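## Task

A slant-cut wooden offcut lies loose on the palm of the robot's right hand, which faces upward. Rotate it using this hand alone until its orientation relative to the hand matches the two goal pictures. The wrist camera, its post and the arm's final link count as part of the hand. The task fails if the offcut contacts anything else or leaves the hand. To complete it, keep the offcut motionless for a short while in the palm or fingers, clear of the wrist, camera and post. The palm must point straight up, and no hand motor may show "moving" or "overload" or be building toward a shutdown; a motor that was dead from the very first reading is ignored. Then declare that you are finished.

## Robot and tools

ROBOT. One six-joint FANUC CRX arm carries a right four-digit hand (index, middle, ring, thumb) with sixteen motors. A wrist camera sits on a post. A rigid mast at the wrist, on the palm side, can collide with things: it spans x +0.05 to +0.10 m and z -0.16 to -0.11 m, reaching out to y = +0.06 m in hand-point axes. Only the fingertip rubber caps grip well.

FRAMES. Result poses use the scene frame: the origin is on the table top under the arm base, +z is up, and +y is to the left when looking along +x. The state line gives end_effector_position in metres and end_effector_quat_wxyz. The hand point sits in front of the palm, at the spot where the thumb tip meets the index and middle tips. Its axes are: +z along the extended fingers toward the tips; +x across the palm, away from the thumb; +y outward from the palm face, which lies at y = -0.062 m. "Palm straight up" means the hand's +y points along world +z. Finger knuckles sit at z = -0.017 m, and straight fingertips reach 0.139 m past them. Bending a finger moves its tip toward +y.

execute_actions(actions). This is a list of actions for the single arm. Each action is a list of 0 to 15 rows, and each row lasts one control step of 1/30 s. An action always runs 15 steps; if it has fewer rows, its last row repeats. An empty list only returns the current state and images. Every row holds 24 numbers in [-1, 1]:
- Numbers 1-6 are dx, dy, dz, rx, ry, rz: an offset, not a pose, in the hand point's own axes. It is measured from the hand point's measured pose when the action began. For the first action of a call, that is the last pose a result reported. Rows do not accumulate; each one is measured from that same start. 1.0 equals 0.6 m, or 180 degrees for rotation. rx, ry, rz form a single rotation vector.
- Numbers 7-22 are absolute goal angles for the hand hinges, each scaled linearly between its two stops. The order is: index_mcp, index_abd, index_pip, index_dip, thumb_cmc, thumb_axl, thumb_mcp, thumb_ipl, middle_mcp, middle_abd, middle_pip, middle_dip, ring_mcp, ring_abd, ring_pip, ring_dip. Each bracket below gives degrees at +1, degrees at -1, and the straight value.
  - Finger hinges: _mcp bends the finger at the knuckle toward the palm (+128, -18; -0.75). _abd swings the finger sideways, away from the thumb (+60, -60; 0.00). _pip bends the middle joint (+108, -29; -0.58) and _dip the end joint (+117, -21; -0.70).
  - Thumb: thumb_cmc brings the thumb from flat beside the palm round to in front of it (+120, -20; -0.71). thumb_axl spins the thumb about its length (+140, -27; -0.68). thumb_mcp (+109, -69; -0.23) and thumb_ipl (+108, -77; -0.17) bend it. With axl straight, these bend toward +z; at axl +0.40 they bend in the cmc swing direction.
- Number 23 is current_limit, absolute for all motors: -1 gives 0 mA, +1 gives 550 mA, and the floor is 11 mA. A low cap also slows the hinges, and well below 0 a finger may not lift.
- Number 24 is speed: set-points travel at (speed+1)/2 x 5.9 rad/s, with a floor of 0.001 of that. The starting values are +0.4 and -0.6. The last values written stay in effect.

MOTION LIMITS. At each step, the commanded pose is clipped to within 70 mm and 16 degrees of the measured pose. When an action ends, the arm only goes on to that last clipped pose, so send the remainder in the next action. Position takes precedence over orientation. The "Hand target" line shows where the controller is currently driving.

move(target, speed, blocking). target is one 24-number row. Its first six numbers are an offset from the pose in the latest result that shows one, in hand-point axes. Its hand numbers are sent at the start. speed is in m/s, from 0.002 to 0.5 (default 0.25), and rotation may reach twice that in rad/s. The path lasts 0.5 to 10 s and does not avoid obstacles. With blocking=false, the result returns after 0.5 s; call wait or stop before sending further motion. The "move:" line reports the outcome: done, off_target, moving, held or fault. limits=paced means the pose was clipped. limits=held means some steps were blocked, and the arm may lurch afterwards.

wait(seconds 0-10) lets the scene run under the last command. stop() brakes a running move. zoom_image(camera, region=[x0,y0,x1,y1]) crops one camera's latest picture; the region is at most 504x504 px. The cameras are cam_head_left, cam_head_right and cam_wrist, each 896x504. show_instructions() shows the goal pictures. read_manual(section="licences") returns the licence texts. finished_scene(scene) ends the given scene and is final.

RESULT LINES. Hand fields list the motors in the order above:
- hand_goal: the goals as written.
- hand_measured: the actual hinge positions. Repeating these loosens a grip; repeating the goals keeps it.
- hand_current_ma: positive means pushing toward -1.
- hand_state: moving, goal, blocked or overload.
- hand_current_limit and hand_speed: the current settings.
A finger presses only while its goal lies past the object's surface. "pose unreachable" means a clearance check changed or blocked the command.

AVOID. If a motor holds 495 mA or more for 5 s in total, it shuts off for 10 s. Keep grips moderate. Joint torque at the load limit (36 N m for the wrist joints, 144 N m for the others) or 150 N of outside force stops the arm for 10 s and cancels the rest of the call. A HAND FAULT line also cancels the remaining calls. The arm is stiff, so never drive a target past contact. Watch for MOTOR HOT warnings, which lead to an over-temperature stop. Do not drop the piece, let it touch anything other than the hand, or knock anything off the table. Loose objects may occasionally get a short push from outside. While you think, the robot keeps its last command.

Each tool is called as name(argument=value, ...) on one line, values as JSON.

Reference images:

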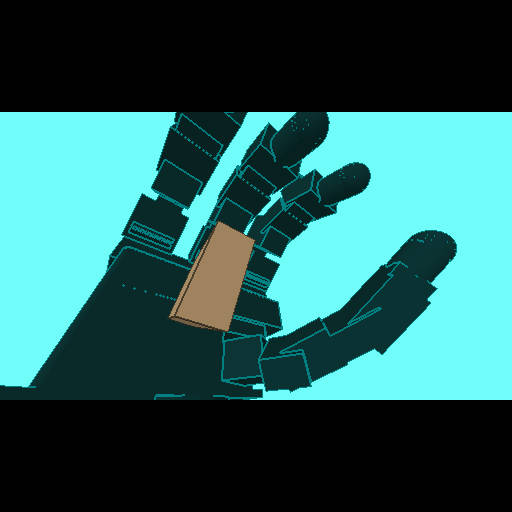

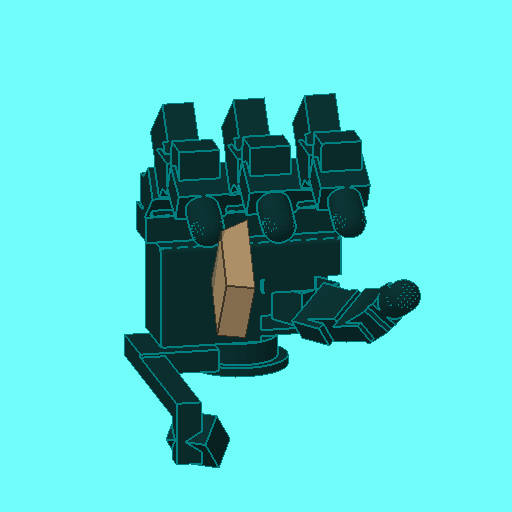

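## Session

execute_actions(actions=[])

Scene clock: 0.00 s.
end_effector_position=(+0.5993, -0.0446, +0.4258) hand_goal=(-0.046, +0.000, +0.008, -0.280, +0.104, -0.266, -0.032, +0.018, -0.046, +0.000, +0.008, -0.280, -0.046, +0.000, +0.008, -0.280) hand_measured=(-0.060, +0.000, +0.006, -0.282, +0.088, -0.270, -0.034, +0.016, -0.064, +0.000, +0.006, -0.282, -0.060, +0.000, +0.006, -0.282) hand_current_ma=(-86, +0, -14, -13, -79, -26, -12, -11, -96, +0, -14, -12, -86, +0, -14, -14) hand_state=(goal, goal, goal, goal, goal, goal, goal, goal, goal, goal, goal, goal, goal, goal, goal, goal) hand_current_limit=0.40 hand_speed=-0.60 end_effector_quat_wxyz=(+0.695, +0.710, +0.075, +0.082)
Joint positions: [ 0.425  0.544  0.34  -1.613  1.728  1.35 ]
Joint velocities: [-0.     0.    -0.     0.     0.001  0.001]
Hand target: +0.599, -0.045, +0.426; +0.695, +0.710, +0.075, +0.082

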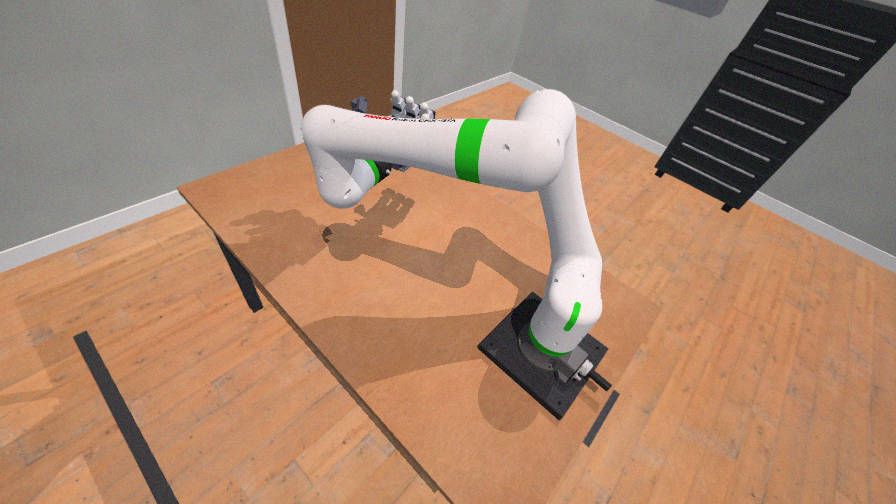

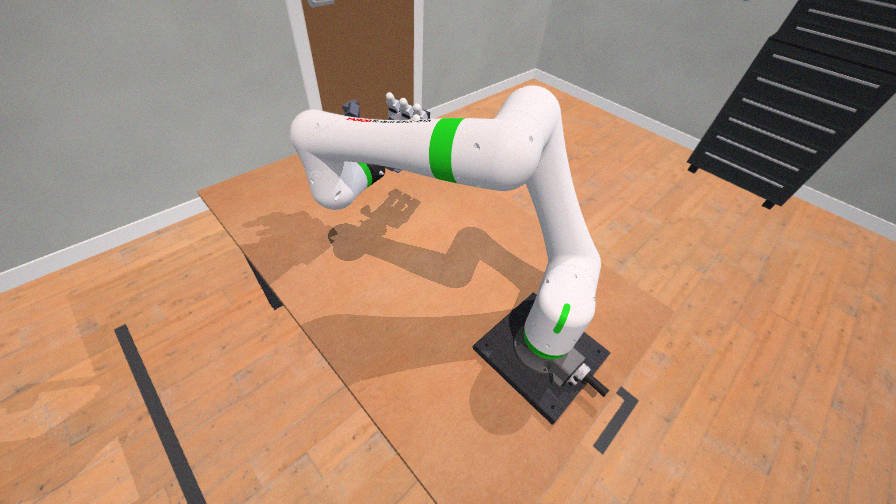

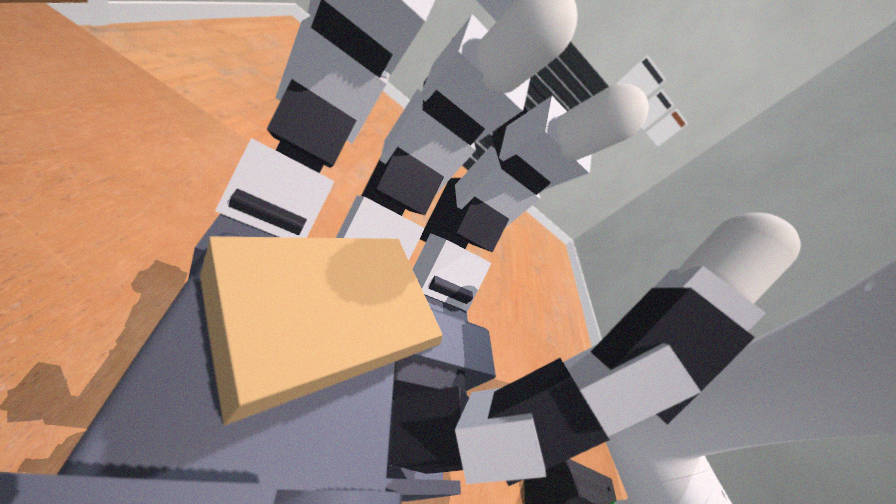

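zoom_image(camera="cam_wrist", region=[150, 180, 520, 480])

show_instructions()

Region (150, 180, 520, 480) of cam_wrist's 896x504 image, scaled by 1.362, with more detail than that image has; it fills the top 409 rows of this view, and the rest is white.

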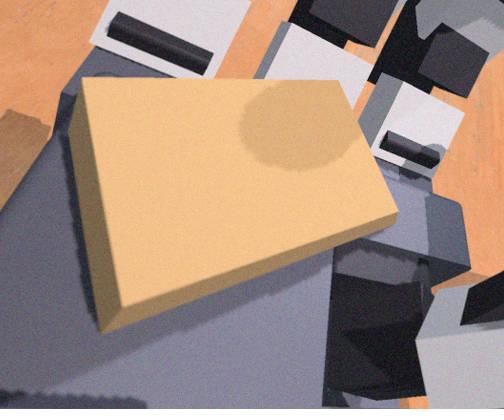

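Reference images for this scene: goal picture from the wrist camera place, goal picture looking into the palm.

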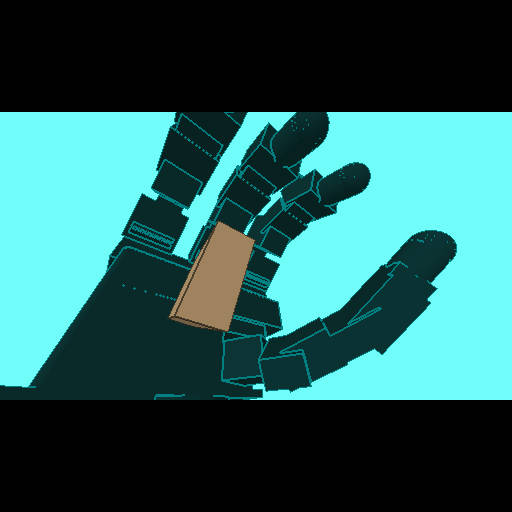

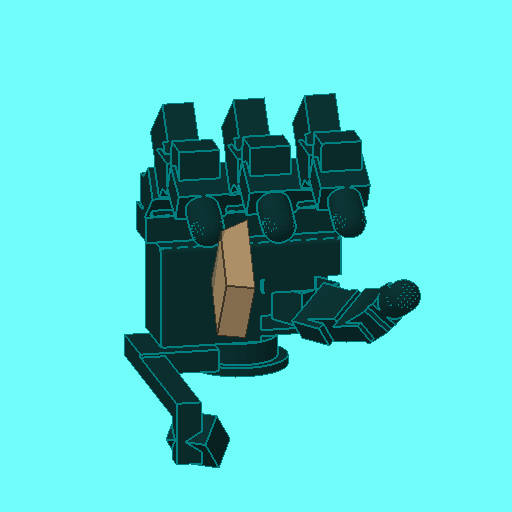

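execute_actions(actions=[[[0,0,0,0,0,0,-0.046,0,0.008,-0.28,0.571,0.257,-0.1,0.773,0.068,0,0.42,0.377,-0.046,0,0.008,-0.28,0.4,-0.3]],[[0,0,0,0,0,0,-0.046,0,0.008,-0.28,0.571,0.257,-0.1,0.773,0.068,0,0.42,0.377,-0.046,0,0.008,-0.28,0.4,-0.3]]])

Scene clock: 121.00 s.
end_effector_position=(+0.5993, -0.0446, +0.4258) hand_goal=(-0.046, +0.000, +0.008, -0.280, +0.570, +0.256, -0.100, +0.772, +0.068, +0.000, +0.420, +0.376, -0.046, +0.000, +0.008, -0.280) hand_measured=(-0.060, +0.000, +0.006, -0.282, +0.570, +0.254, -0.098, +0.772, +0.056, +0.000, +0.420, +0.374, -0.060, +0.000, +0.006, -0.282) hand_current_ma=(-85, +0, -14, -13, +0, -15, +16, -3, -60, +0, -4, -11, -86, +0, -14, -14) hand_state=(goal, goal, goal, goal, goal, goal, goal, goal, goal, goal, goal, goal, goal, goal, goal, goal) hand_current_limit=0.40 hand_speed=-0.30 end_effector_quat_wxyz=(+0.695, +0.710, +0.075, +0.082)
Joint positions: [ 0.425  0.544  0.34  -1.613  1.728  1.35 ]
Joint velocities: [-0.  0.  0.  0. -0.  0.]
Hand target: +0.599, -0.045, +0.426; +0.695, +0.710, +0.075, +0.082
Off the commanded pose: 0.000 m, 0 deg.
camera_calibration (this result's frames):
cam_wrist: T_world_to_cam=[[-0.787972, -0.134615, 0.600815, 0.235265], [-0.536116, 0.629878, -0.561991, 0.544393], [-0.302787, -0.76494, -0.568495, 0.509743], [0, 0, 0, 1]] pos_world=[0.631583, 0.078692, 0.454379]

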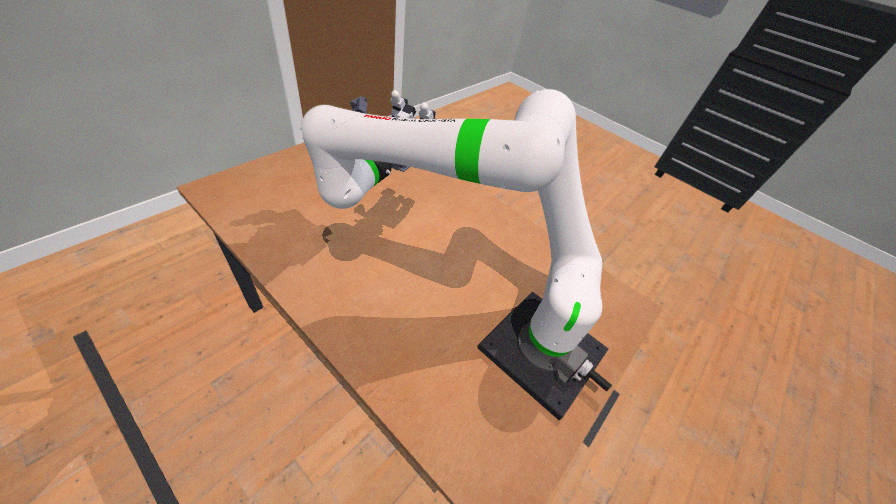

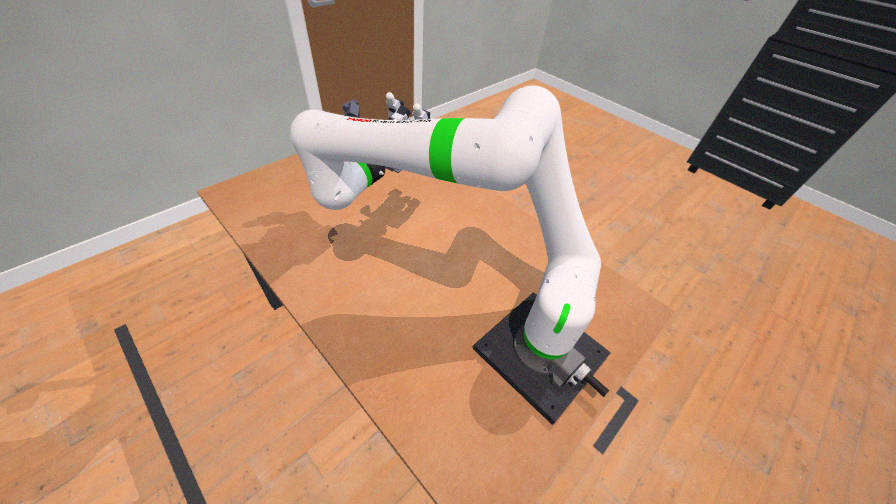

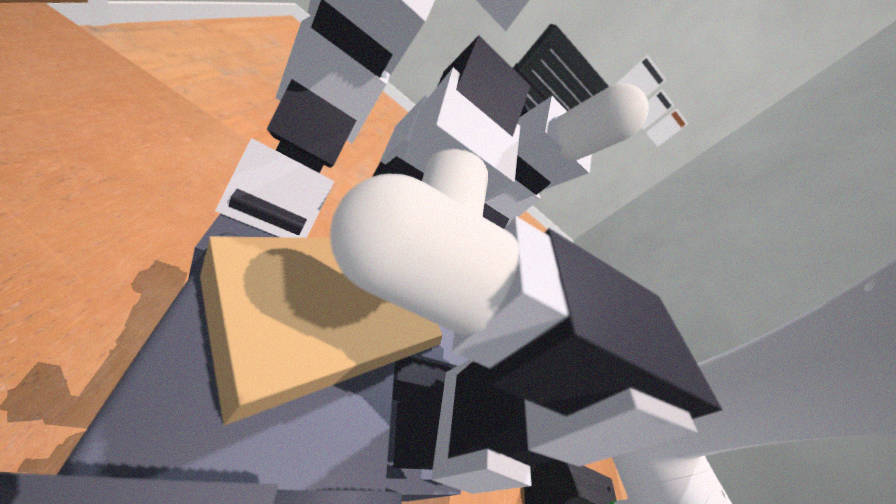

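execute_actions(actions=[[[0,0,0,0,0,0,-0.046,0,0.008,-0.28,0.571,0.257,0.18,0.773,0.068,0,0.70,0.377,-0.046,0,0.008,-0.28,0.4,-0.5]],[[0,0,0,0,0,0,-0.046,0,0.008,-0.28,0.571,0.257,0.18,0.773,0.068,0,0.70,0.377,-0.046,0,0.008,-0.28,0.4,-0.5]]])

Scene clock: 132.03 s.
end_effector_position=(+0.5993, -0.0446, +0.4258) hand_goal=(-0.046, +0.000, +0.008, -0.280, +0.570, +0.256, +0.180, +0.772, +0.068, +0.000, +0.700, +0.376, -0.046, +0.000, +0.008, -0.280) hand_measured=(-0.060, +0.000, +0.006, -0.282, +0.570, +0.254, +0.172, +0.770, +0.052, +0.000, +0.648, +0.364, -0.060, +0.000, +0.006, -0.282) hand_current_ma=(-86, +0, -14, -13, -3, -12, -51, -10, -91, +0, -293, -70, -86, +0, -14, -14) hand_state=(goal, goal, goal, goal, goal, goal, goal, goal, goal, goal, blocked, goal, goal, goal, goal, goal) hand_current_limit=0.40 hand_speed=-0.50 end_effector_quat_wxyz=(+0.695, +0.710, +0.075, +0.082)
Joint positions: [ 0.425  0.544  0.34  -1.613  1.728  1.35 ]
Joint velocities: [-0.     0.001  0.001 -0.001 -0.     0.001]
Hand target: +0.599, -0.045, +0.426; +0.695, +0.710, +0.075, +0.082
Off the commanded pose: 0.000 m, 0 deg.
camera_calibration (this result's frames):
cam_wrist: T_world_to_cam=[[-0.787972, -0.134615, 0.600815, 0.235265], [-0.536116, 0.629878, -0.561991, 0.544393], [-0.302787, -0.76494, -0.568495, 0.509743], [0, 0, 0, 1]] pos_world=[0.631583, 0.078692, 0.454379]

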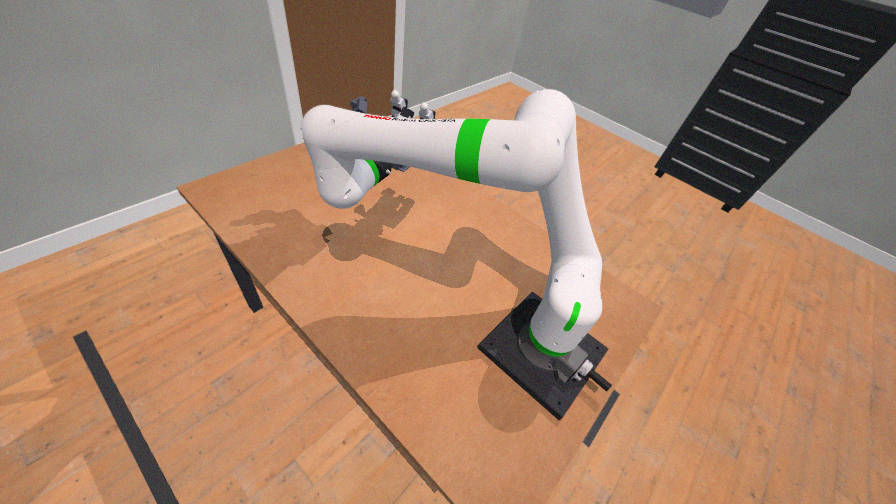

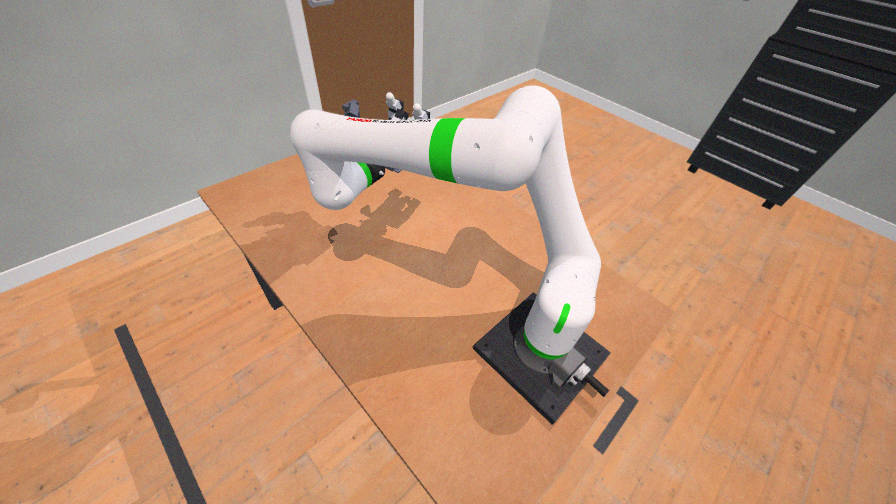

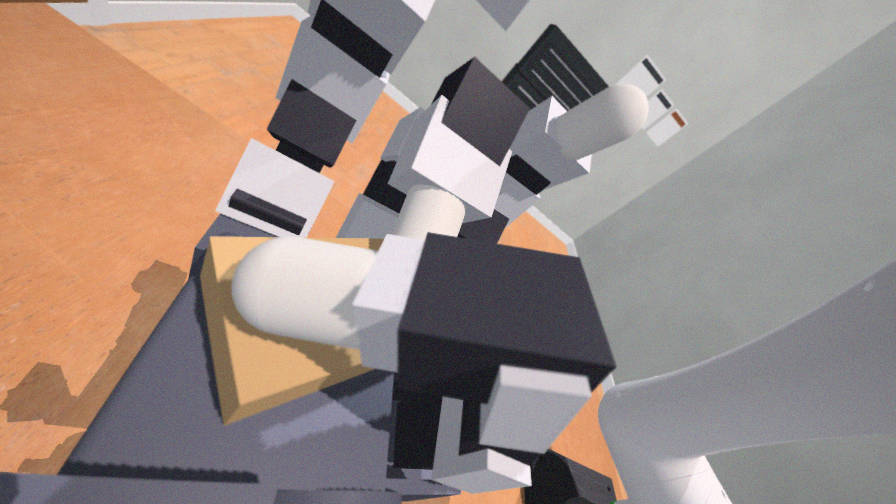

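execute_actions(actions=[[[0,0,0,0,0,0,-0.046,0,0.008,-0.28,0.571,0.257,0.2,0.773,0.068,0,0.68,0.377,-0.046,0,0.008,-0.28,0.4,-0.7]],[[0,0,0,0,0,0,-0.046,0,0.008,-0.28,0.476,0.30,0.24,0.82,0.068,0,0.68,0.377,-0.046,0,0.008,-0.28,0.4,-0.8]],[[0,0,0,0,0,0,-0.046,0,0.008,-0.28,0.38,0.34,0.278,0.865,0.068,0,0.68,0.377,-0.046,0,0.008,-0.28,0.4,-0.8]],[[0,0,0,0,0,0,-0.046,0,0.008,-0.28,0.286,0.377,0.315,0.91,0.068,0,0.68,0.377,-0.046,0,0.008,-0.28,0.4,-0.8]]])

Scene clock: 167.53 s.
end_effector_position=(+0.5993, -0.0446, +0.4258) hand_goal=(-0.046, +0.000, +0.008, -0.280, +0.286, +0.376, +0.314, +0.910, +0.068, +0.000, +0.680, +0.376, -0.046, +0.000, +0.008, -0.280) hand_measured=(-0.060, +0.000, +0.006, -0.282, +0.284, +0.372, +0.298, +0.892, +0.050, +0.000, +0.648, +0.362, -0.060, +0.000, +0.006, -0.282) hand_current_ma=(-85, +0, -14, -13, -11, -31, -101, -128, -94, +0, -179, -72, -86, +0, -14, -14) hand_state=(goal, goal, goal, goal, goal, goal, goal, goal, goal, goal, blocked, goal, goal, goal, goal, goal) hand_current_limit=0.40 hand_speed=-0.80 end_effector_quat_wxyz=(+0.695, +0.710, +0.075, +0.082)
Joint positions: [ 0.425  0.544  0.34  -1.613  1.728  1.35 ]
Joint velocities: [ 0.     0.    -0.001 -0.     0.    -0.001]
Hand target: +0.599, -0.045, +0.426; +0.695, +0.710, +0.075, +0.082
Off the commanded pose: 0.000 m, 0 deg.
camera_calibration (this result's frames):
cam_wrist: T_world_to_cam=[[-0.787972, -0.134615, 0.600815, 0.235265], [-0.536116, 0.629877, -0.561991, 0.544393], [-0.302787, -0.76494, -0.568495, 0.509743], [0, 0, 0, 1]] pos_world=[0.631583, 0.0786921, 0.454379]

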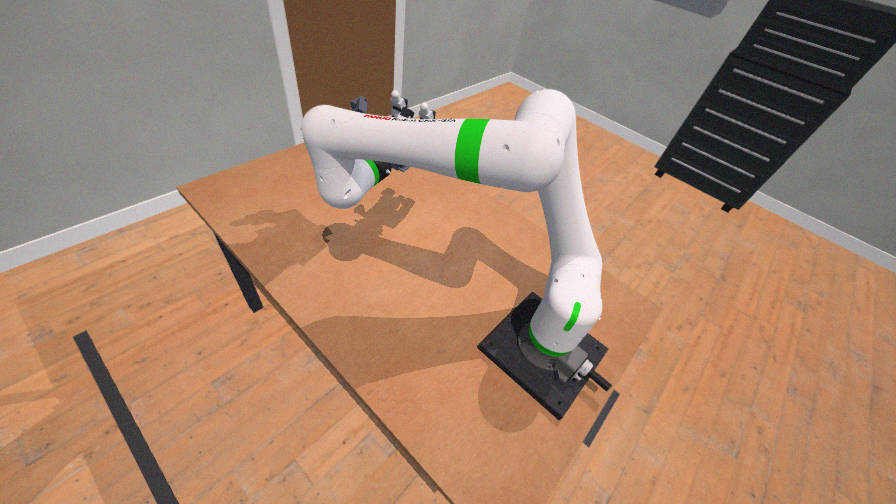

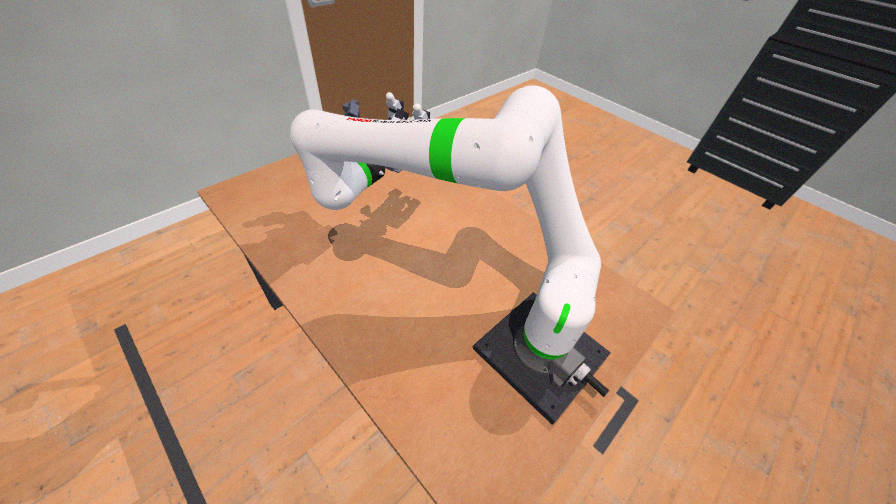

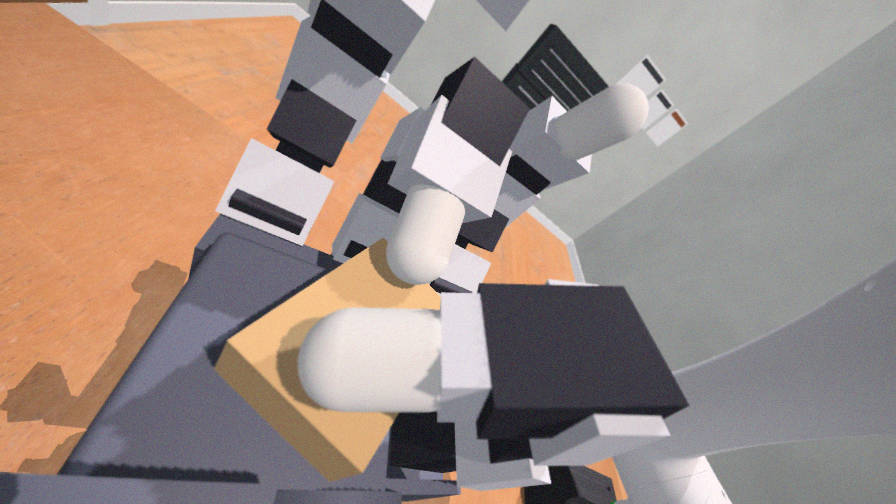

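execute_actions(actions=[[[0,0,0,0,0,0,-0.046,0,0.008,-0.28,0.18,0.383,0.375,0.91,0.068,0,0.68,0.377,-0.046,0,0.008,-0.28,0.4,-0.8]],[[0,0,0,0,0,0,-0.046,0,0.008,-0.28,0.07,0.39,0.436,0.91,0.068,0,0.68,0.377,-0.046,0,0.008,-0.28,0.4,-0.8]],[[0,0,0,0,0,0,-0.046,0,0.008,-0.28,-0.035,0.395,0.496,0.91,0.068,0,0.68,0.377,-0.046,0,0.008,-0.28,0.4,-0.8]],[[0,0,0,0,0,0,-0.046,0,0.008,-0.28,-0.143,0.40,0.557,0.91,0.068,0,0.68,0.377,-0.046,0,0.008,-0.28,0.4,-0.8]]])

Scene clock: 181.13 s.
end_effector_position=(+0.5993, -0.0446, +0.4258) hand_goal=(-0.046, +0.000, +0.008, -0.280, -0.144, +0.400, +0.556, +0.910, +0.068, +0.000, +0.680, +0.376, -0.046, +0.000, +0.008, -0.280) hand_measured=(-0.060, +0.000, +0.006, -0.282, -0.146, +0.398, +0.538, +0.896, +0.050, +0.000, +0.648, +0.362, -0.060, +0.000, +0.006, -0.282) hand_current_ma=(-85, +0, -14, -13, -15, -9, -117, -104, -98, +0, -179, -72, -86, +0, -14, -14) hand_state=(goal, goal, goal, goal, goal, goal, goal, goal, goal, goal, blocked, goal, goal, goal, goal, goal) hand_current_limit=0.40 hand_speed=-0.80 end_effector_quat_wxyz=(+0.695, +0.710, +0.075, +0.082)
Joint positions: [ 0.425  0.544  0.34  -1.613  1.728  1.35 ]
Joint velocities: [-0.     0.001  0.    -0.001 -0.001 -0.001]
Hand target: +0.599, -0.045, +0.426; +0.695, +0.710, +0.075, +0.082
Off the commanded pose: 0.000 m, 0 deg.
camera_calibration (this result's frames):
cam_wrist: T_world_to_cam=[[-0.787972, -0.134615, 0.600815, 0.235265], [-0.536115, 0.629878, -0.561992, 0.544393], [-0.302787, -0.76494, -0.568495, 0.509743], [0, 0, 0, 1]] pos_world=[0.631583, 0.078692, 0.454379]

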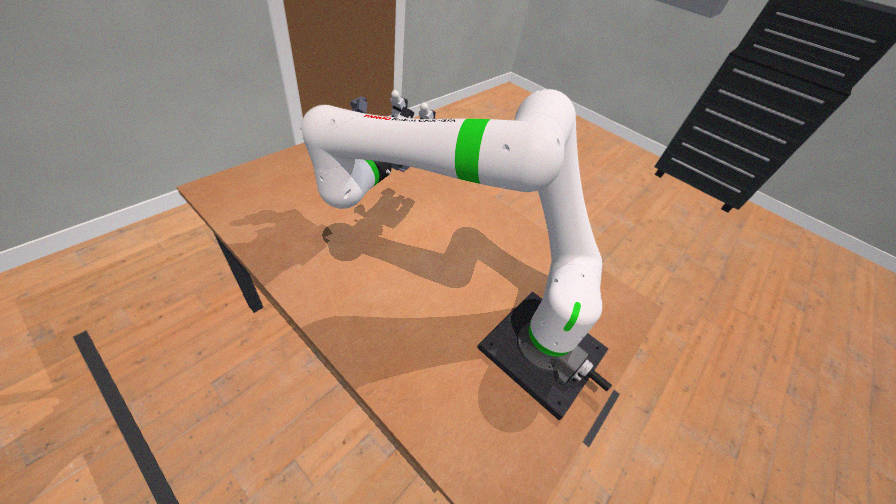

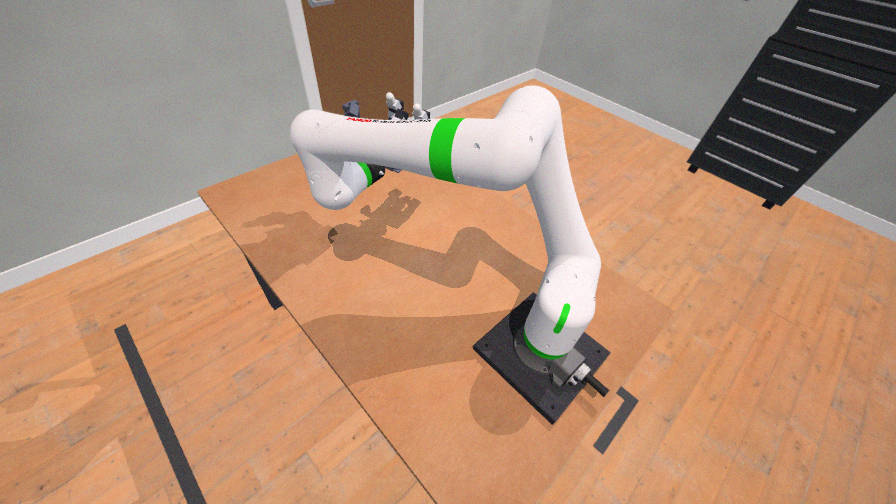

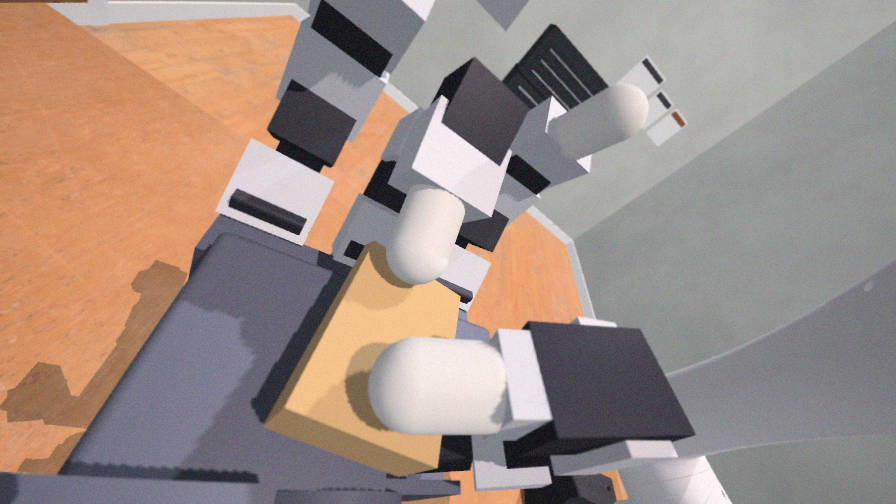

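zoom_image(camera="cam_wrist", region=[240, 200, 540, 504])

Region (240, 200, 540, 504) of cam_wrist's 896x504 image, scaled by 1.658, with more detail than that image has; it fills the left 497 columns of this view, and the rest is white.

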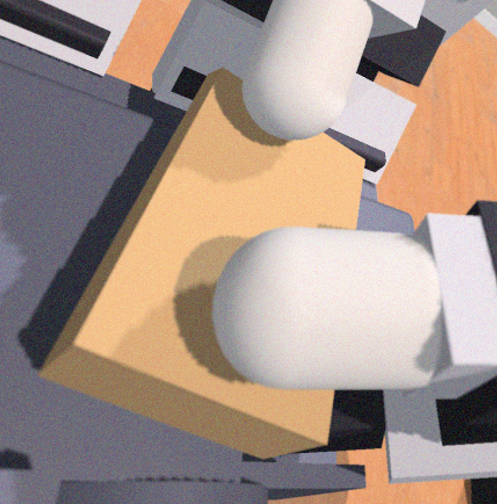

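execute_actions(actions=[[[0,0,0,0,0,0,-0.046,-0.4,0.008,-0.28,-0.143,0.40,0.557,0.91,0.068,-0.2,0.69,0.377,-0.046,0,0.008,-0.28,0.4,-0.7]],[[0,0,0,0,0,0,-0.046,-0.4,0.008,-0.28,-0.143,0.40,0.557,0.91,0.068,-0.4,0.705,0.377,-0.046,0,0.008,-0.28,0.4,-0.7]],[[0,0,0,0,0,0,-0.046,-0.4,0.008,-0.28,-0.143,0.40,0.557,0.91,0.068,-0.6,0.73,0.377,-0.046,0,0.008,-0.28,0.4,-0.7]],[[0,0,0,0,0,0,-0.046,-0.4,0.008,-0.28,-0.143,0.40,0.557,0.91,0.068,-0.8,0.76,0.377,-0.046,0,0.008,-0.28,0.4,-0.7]]])

Scene clock: 227.63 s.
end_effector_position=(+0.5993, -0.0446, +0.4258) hand_goal=(-0.046, -0.400, +0.008, -0.280, -0.144, +0.400, +0.556, +0.910, +0.068, -0.800, +0.760, +0.376, -0.046, +0.000, +0.008, -0.280) hand_measured=(-0.060, -0.398, +0.006, -0.282, -0.150, +0.396, +0.538, +0.896, +0.052, -0.798, +0.736, +0.358, -0.060, +0.000, +0.006, -0.282) hand_current_ma=(-84, +7, -14, -13, -26, -28, -112, -104, -82, +14, -141, -94, -86, +0, -14, -14) hand_state=(goal, goal, goal, goal, goal, goal, goal, goal, goal, goal, blocked, goal, goal, goal, goal, goal) hand_current_limit=0.40 hand_speed=-0.70 end_effector_quat_wxyz=(+0.695, +0.710, +0.075, +0.082)
Joint positions: [ 0.425  0.544  0.34  -1.613  1.728  1.35 ]
Joint velocities: [ 0.    -0.    -0.    -0.002  0.001 -0.   ]
Hand target: +0.599, -0.045, +0.426; +0.695, +0.710, +0.075, +0.082
Off the commanded pose: 0.000 m, 0 deg.
camera_calibration (this result's frames):
cam_wrist: T_world_to_cam=[[-0.787972, -0.134615, 0.600815, 0.235265], [-0.536116, 0.629877, -0.561991, 0.544393], [-0.302787, -0.76494, -0.568495, 0.509742], [0, 0, 0, 1]] pos_world=[0.631583, 0.078692, 0.454379]

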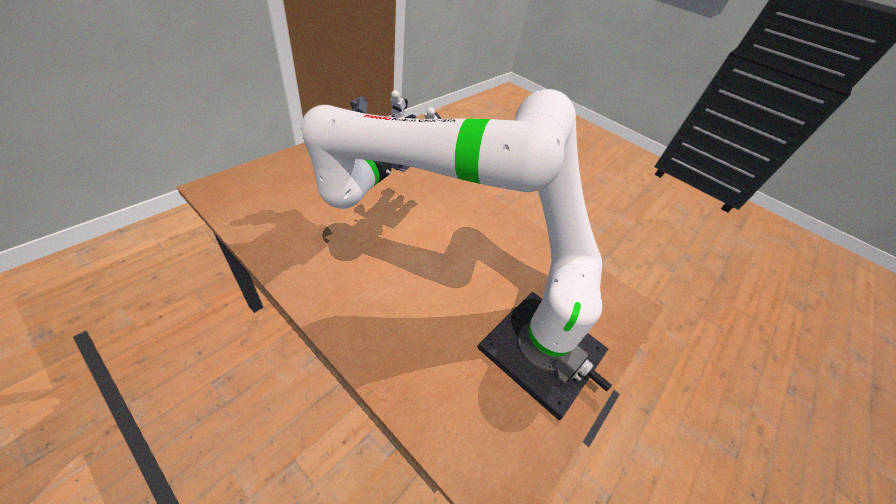

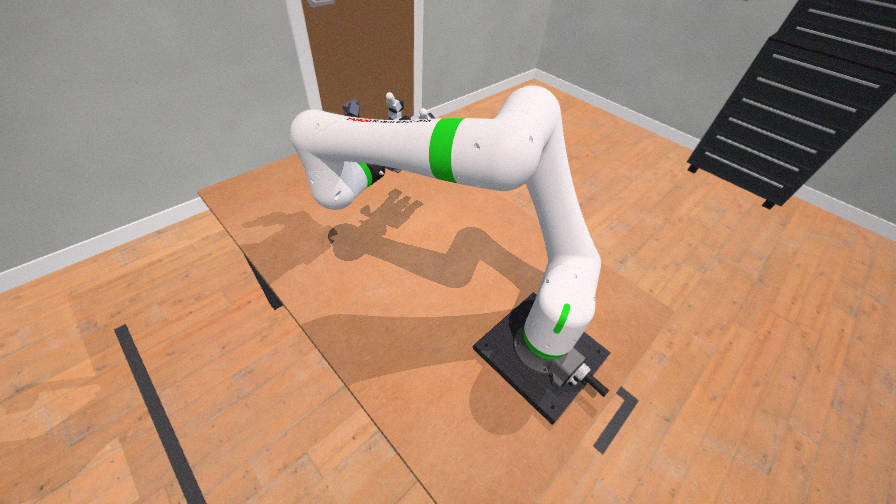

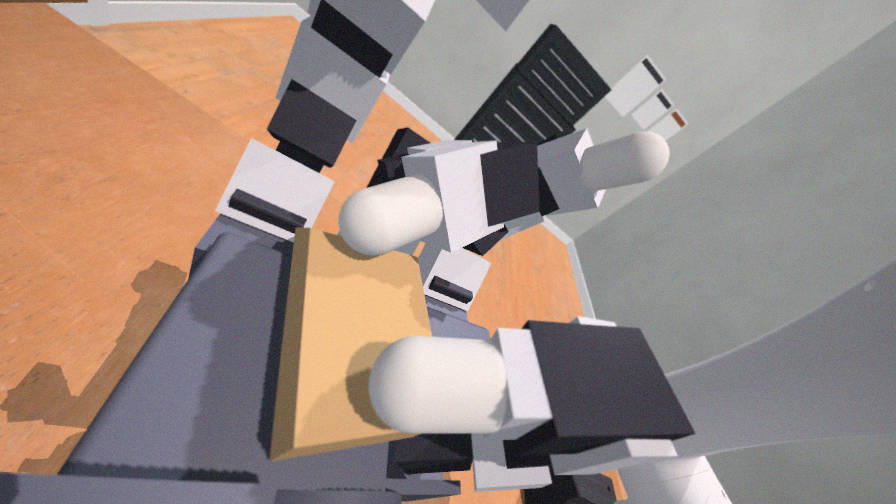

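execute_actions(actions=[[[0,0,0,0,0,0,-0.046,-0.4,0.008,-0.28,-0.26,0.37,0.60,0.91,0.068,-0.8,0.77,0.377,-0.046,0,0.008,-0.28,0.4,-0.8]],[[0,0,0,0,0,0,-0.046,-0.4,0.008,-0.28,-0.38,0.33,0.645,0.915,0.068,-0.8,0.77,0.377,-0.046,0,0.008,-0.28,0.4,-0.8]],[[0,0,0,0,0,0,-0.046,-0.4,0.008,-0.28,-0.5,0.28,0.685,0.92,0.068,-0.8,0.77,0.377,-0.046,0,0.008,-0.28,0.4,-0.8]],[[0,0,0,0,0,0,-0.046,-0.4,0.008,-0.28,-0.535,0.19,0.66,0.94,0.068,-0.8,0.77,0.377,-0.046,0,0.008,-0.28,0.4,-0.8]],[[0,0,0,0,0,0,-0.046,-0.4,0.008,-0.28,-0.571,0.10,0.63,0.957,0.068,-0.8,0.77,0.377,-0.046,0,0.008,-0.28,0.4,-0.8]]])

Scene clock: 255.50 s.
end_effector_position=(+0.5993, -0.0446, +0.4258) hand_goal=(-0.046, -0.400, +0.008, -0.280, -0.572, +0.100, +0.630, +0.956, +0.068, -0.800, +0.770, +0.376, -0.046, +0.000, +0.008, -0.280) hand_measured=(-0.060, -0.398, +0.006, -0.282, -0.582, +0.124, +0.620, +0.936, +0.050, -0.810, +0.744, +0.360, -0.060, +0.000, +0.006, -0.282) hand_current_ma=(-84, +7, -14, -13, -53, +163, -70, -139, -96, -44, -149, -90, -86, +0, -14, -14) hand_state=(goal, goal, goal, goal, goal, blocked, goal, goal, goal, goal, blocked, goal, goal, goal, goal, goal) hand_current_limit=0.40 hand_speed=-0.80 end_effector_quat_wxyz=(+0.695, +0.710, +0.075, +0.082)
Joint positions: [ 0.425  0.544  0.34  -1.613  1.728  1.35 ]
Joint velocities: [-0.     0.     0.     0.001 -0.001  0.   ]
Hand target: +0.599, -0.045, +0.426; +0.695, +0.710, +0.075, +0.082
Off the commanded pose: 0.000 m, 0 deg.
camera_calibration (this result's frames):
cam_wrist: T_world_to_cam=[[-0.787972, -0.134615, 0.600815, 0.235265], [-0.536116, 0.629877, -0.561991, 0.544393], [-0.302788, -0.76494, -0.568495, 0.509743], [0, 0, 0, 1]] pos_world=[0.631583, 0.0786921, 0.454379]

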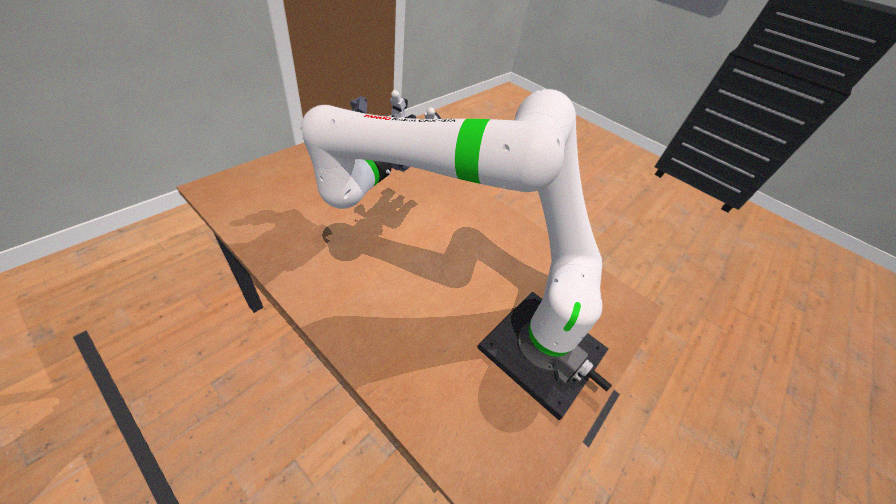

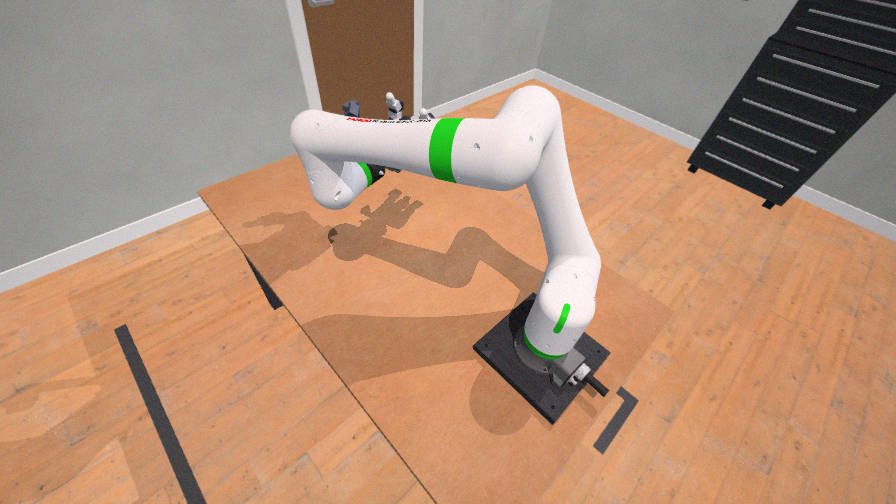

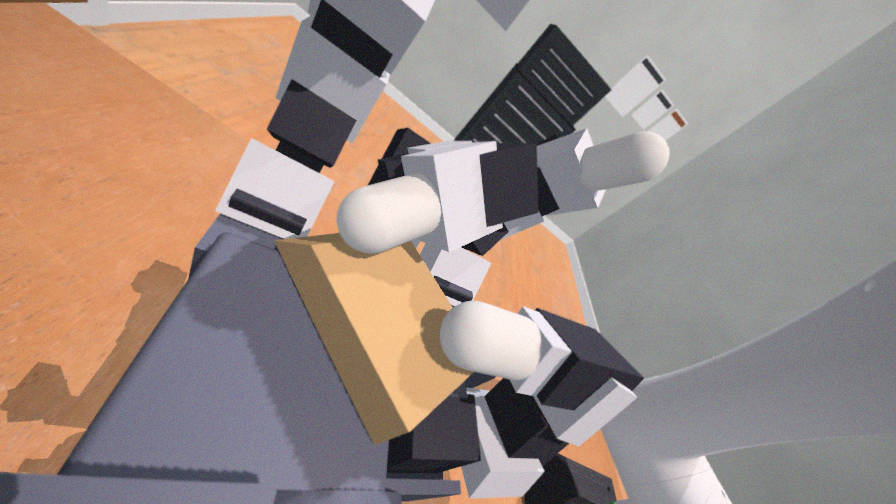

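execute_actions(actions=[[[0,0,0,0,0,0,-0.046,-0.4,0.008,-0.28,-0.571,0.12,0.63,0.957,0.115,-0.8,0.775,0.30,-0.046,0,0.008,-0.28,0.4,-0.8]],[[0,0,0,0,0,0,-0.046,-0.4,0.008,-0.28,-0.571,0.12,0.63,0.957,0.165,-0.8,0.785,0.22,-0.046,0,0.008,-0.28,0.4,-0.8]],[[0,0,0,0,0,0,-0.046,-0.4,0.008,-0.28,-0.571,0.12,0.63,0.957,0.2,-0.8,0.81,0.10,-0.046,0,0.008,-0.28,0.4,-0.8]],[[0,0,0,0,0,0,-0.046,-0.4,0.008,-0.28,-0.571,0.12,0.63,0.957,0.235,-0.8,0.84,-0.03,-0.046,0,0.008,-0.28,0.4,-0.8]]])

Scene clock: 296.00 s.
end_effector_position=(+0.5993, -0.0446, +0.4258) hand_goal=(-0.046, -0.400, +0.008, -0.280, -0.572, +0.120, +0.630, +0.956, +0.234, -0.800, +0.840, -0.030, -0.046, +0.000, +0.008, -0.280) hand_measured=(-0.060, -0.398, +0.006, -0.282, -0.586, +0.126, +0.616, +0.940, +0.188, -0.814, +0.836, -0.026, -0.060, +0.000, +0.006, -0.282) hand_current_ma=(-84, +7, -14, -13, -76, +39, -90, -111, -249, -68, -27, +26, -86, +0, -14, -14) hand_state=(goal, goal, goal, goal, goal, goal, goal, goal, blocked, goal, goal, goal, goal, goal, goal, goal) hand_current_limit=0.40 hand_speed=-0.80 end_effector_quat_wxyz=(+0.695, +0.710, +0.075, +0.082)
Joint positions: [ 0.425  0.544  0.34  -1.613  1.728  1.35 ]
Joint velocities: [-0. -0.  0.  0. -0. -0.]
Hand target: +0.599, -0.045, +0.426; +0.695, +0.710, +0.075, +0.082
Off the commanded pose: 0.000 m, 0 deg.
camera_calibration (this result's frames):
cam_wrist: T_world_to_cam=[[-0.787972, -0.134615, 0.600815, 0.235265], [-0.536115, 0.629878, -0.561992, 0.544393], [-0.302787, -0.76494, -0.568495, 0.509743], [0, 0, 0, 1]] pos_world=[0.631583, 0.078692, 0.454379]

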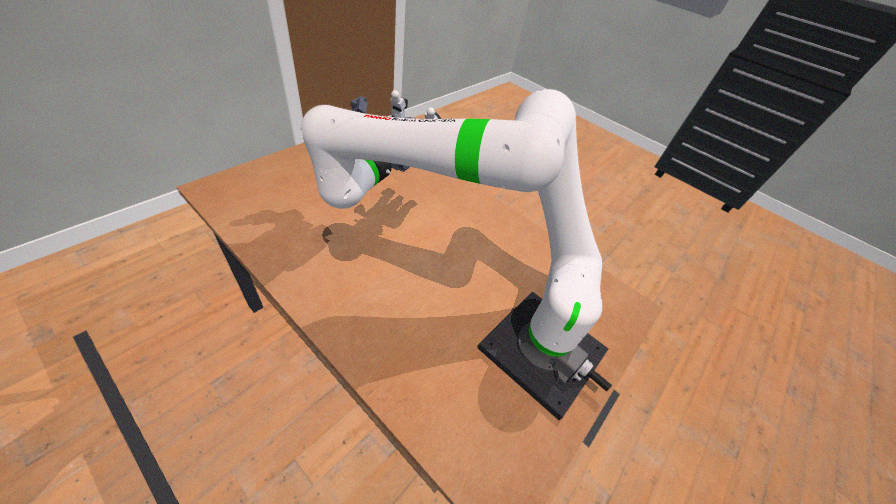

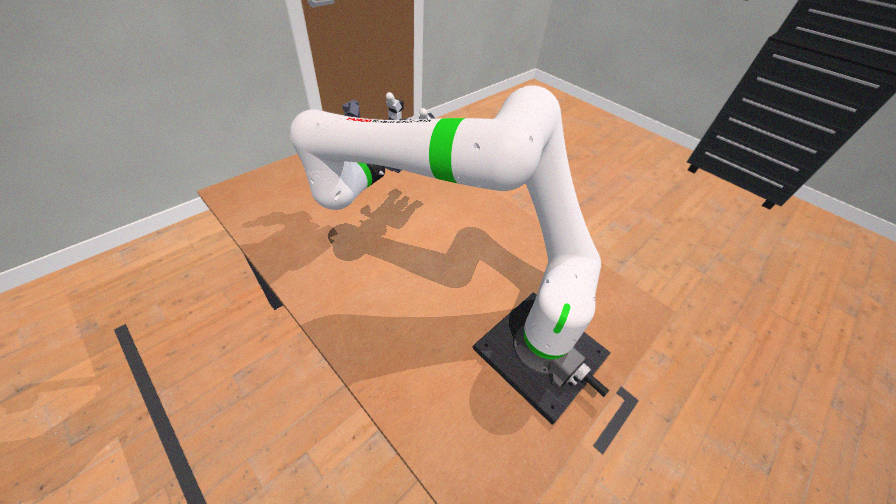

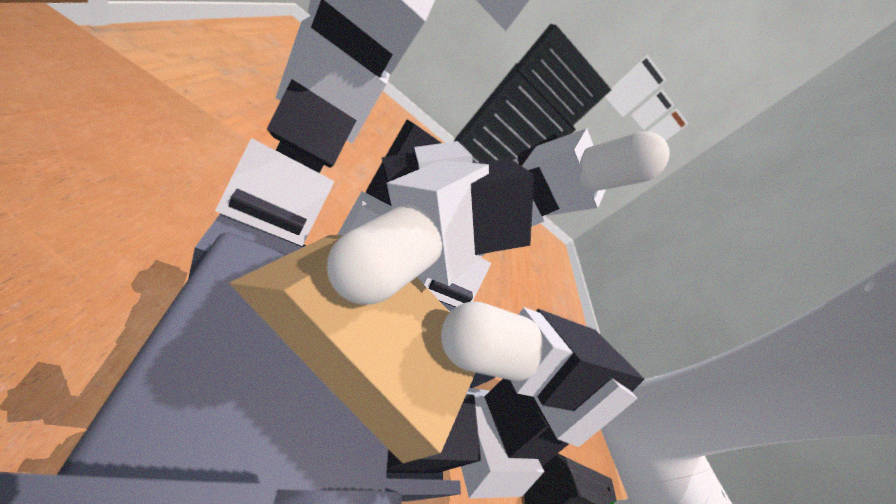

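execute_actions(actions=[[[0,0,0,0,0,0,-0.046,-0.4,0.008,-0.28,-0.5,0.06,0.585,0.957,0.215,-0.8,0.85,-0.03,-0.046,0,0.008,-0.28,0.4,-0.8]],[[0,0,0,0,0,0,-0.046,-0.4,0.008,-0.28,-0.43,0.0,0.535,0.955,0.215,-0.8,0.85,-0.03,-0.046,0,0.008,-0.28,0.4,-0.8]],[[0,0,0,0,0,0,-0.046,-0.4,0.008,-0.28,-0.36,-0.06,0.485,0.95,0.215,-0.8,0.85,-0.03,-0.046,0,0.008,-0.28,0.4,-0.8]],[[0,0,0,0,0,0,-0.046,-0.4,0.008,-0.28,-0.286,-0.114,0.435,0.946,0.215,-0.8,0.85,-0.03,-0.046,0,0.008,-0.28,0.4,-0.8]]])

Scene clock: 317.77 s.
end_effector_position=(+0.5993, -0.0446, +0.4258) hand_goal=(-0.046, -0.400, +0.008, -0.280, -0.286, -0.114, +0.434, +0.946, +0.214, -0.800, +0.850, -0.030, -0.046, +0.000, +0.008, -0.280) hand_measured=(-0.060, -0.398, +0.006, -0.282, -0.326, -0.050, +0.432, +0.956, +0.172, -0.800, +0.850, -0.030, -0.060, +0.000, +0.006, -0.282) hand_current_ma=(-84, +7, -14, -13, -209, +385, -15, +76, -227, -2, -4, -1, -86, +0, -14, -14) hand_state=(goal, goal, goal, goal, blocked, blocked, goal, goal, blocked, goal, goal, goal, goal, goal, goal, goal) hand_current_limit=0.40 hand_speed=-0.80 end_effector_quat_wxyz=(+0.695, +0.710, +0.075, +0.082)
Joint positions: [ 0.425  0.544  0.34  -1.613  1.728  1.35 ]
Joint velocities: [-0.    -0.     0.    -0.001 -0.001 -0.001]
Hand target: +0.599, -0.045, +0.426; +0.695, +0.710, +0.075, +0.082
Off the commanded pose: 0.000 m, 0 deg.
camera_calibration (this result's frames):
cam_wrist: T_world_to_cam=[[-0.787972, -0.134615, 0.600815, 0.235265], [-0.536116, 0.629877, -0.561991, 0.544393], [-0.302787, -0.76494, -0.568495, 0.509743], [0, 0, 0, 1]] pos_world=[0.631583, 0.0786921, 0.454379]

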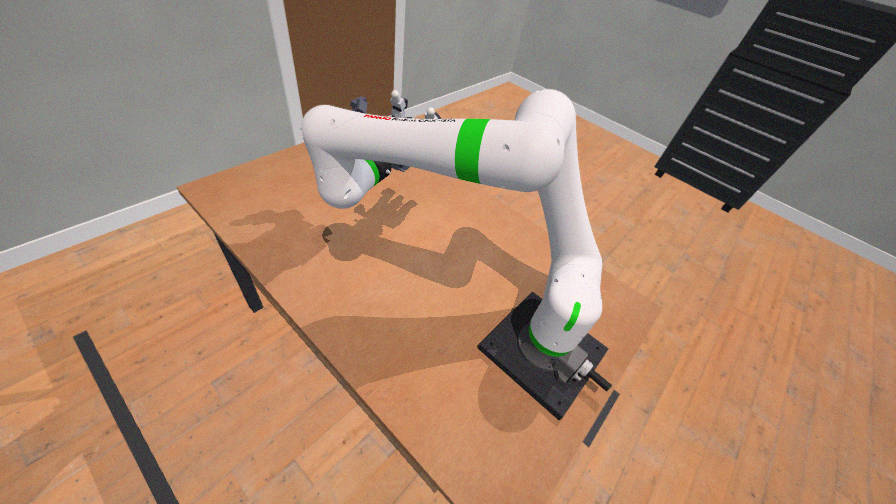

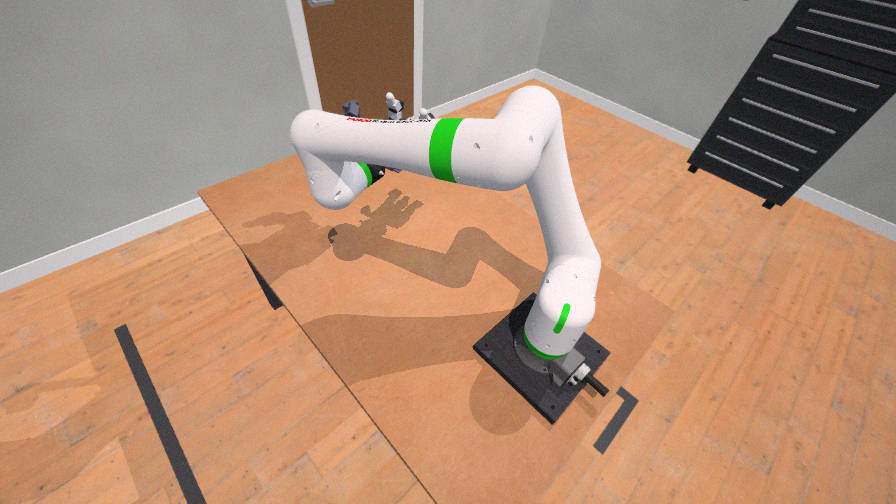

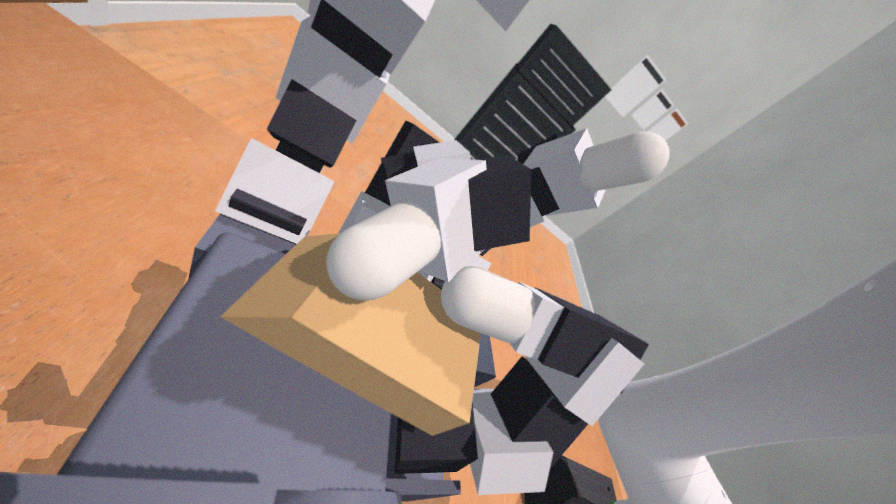

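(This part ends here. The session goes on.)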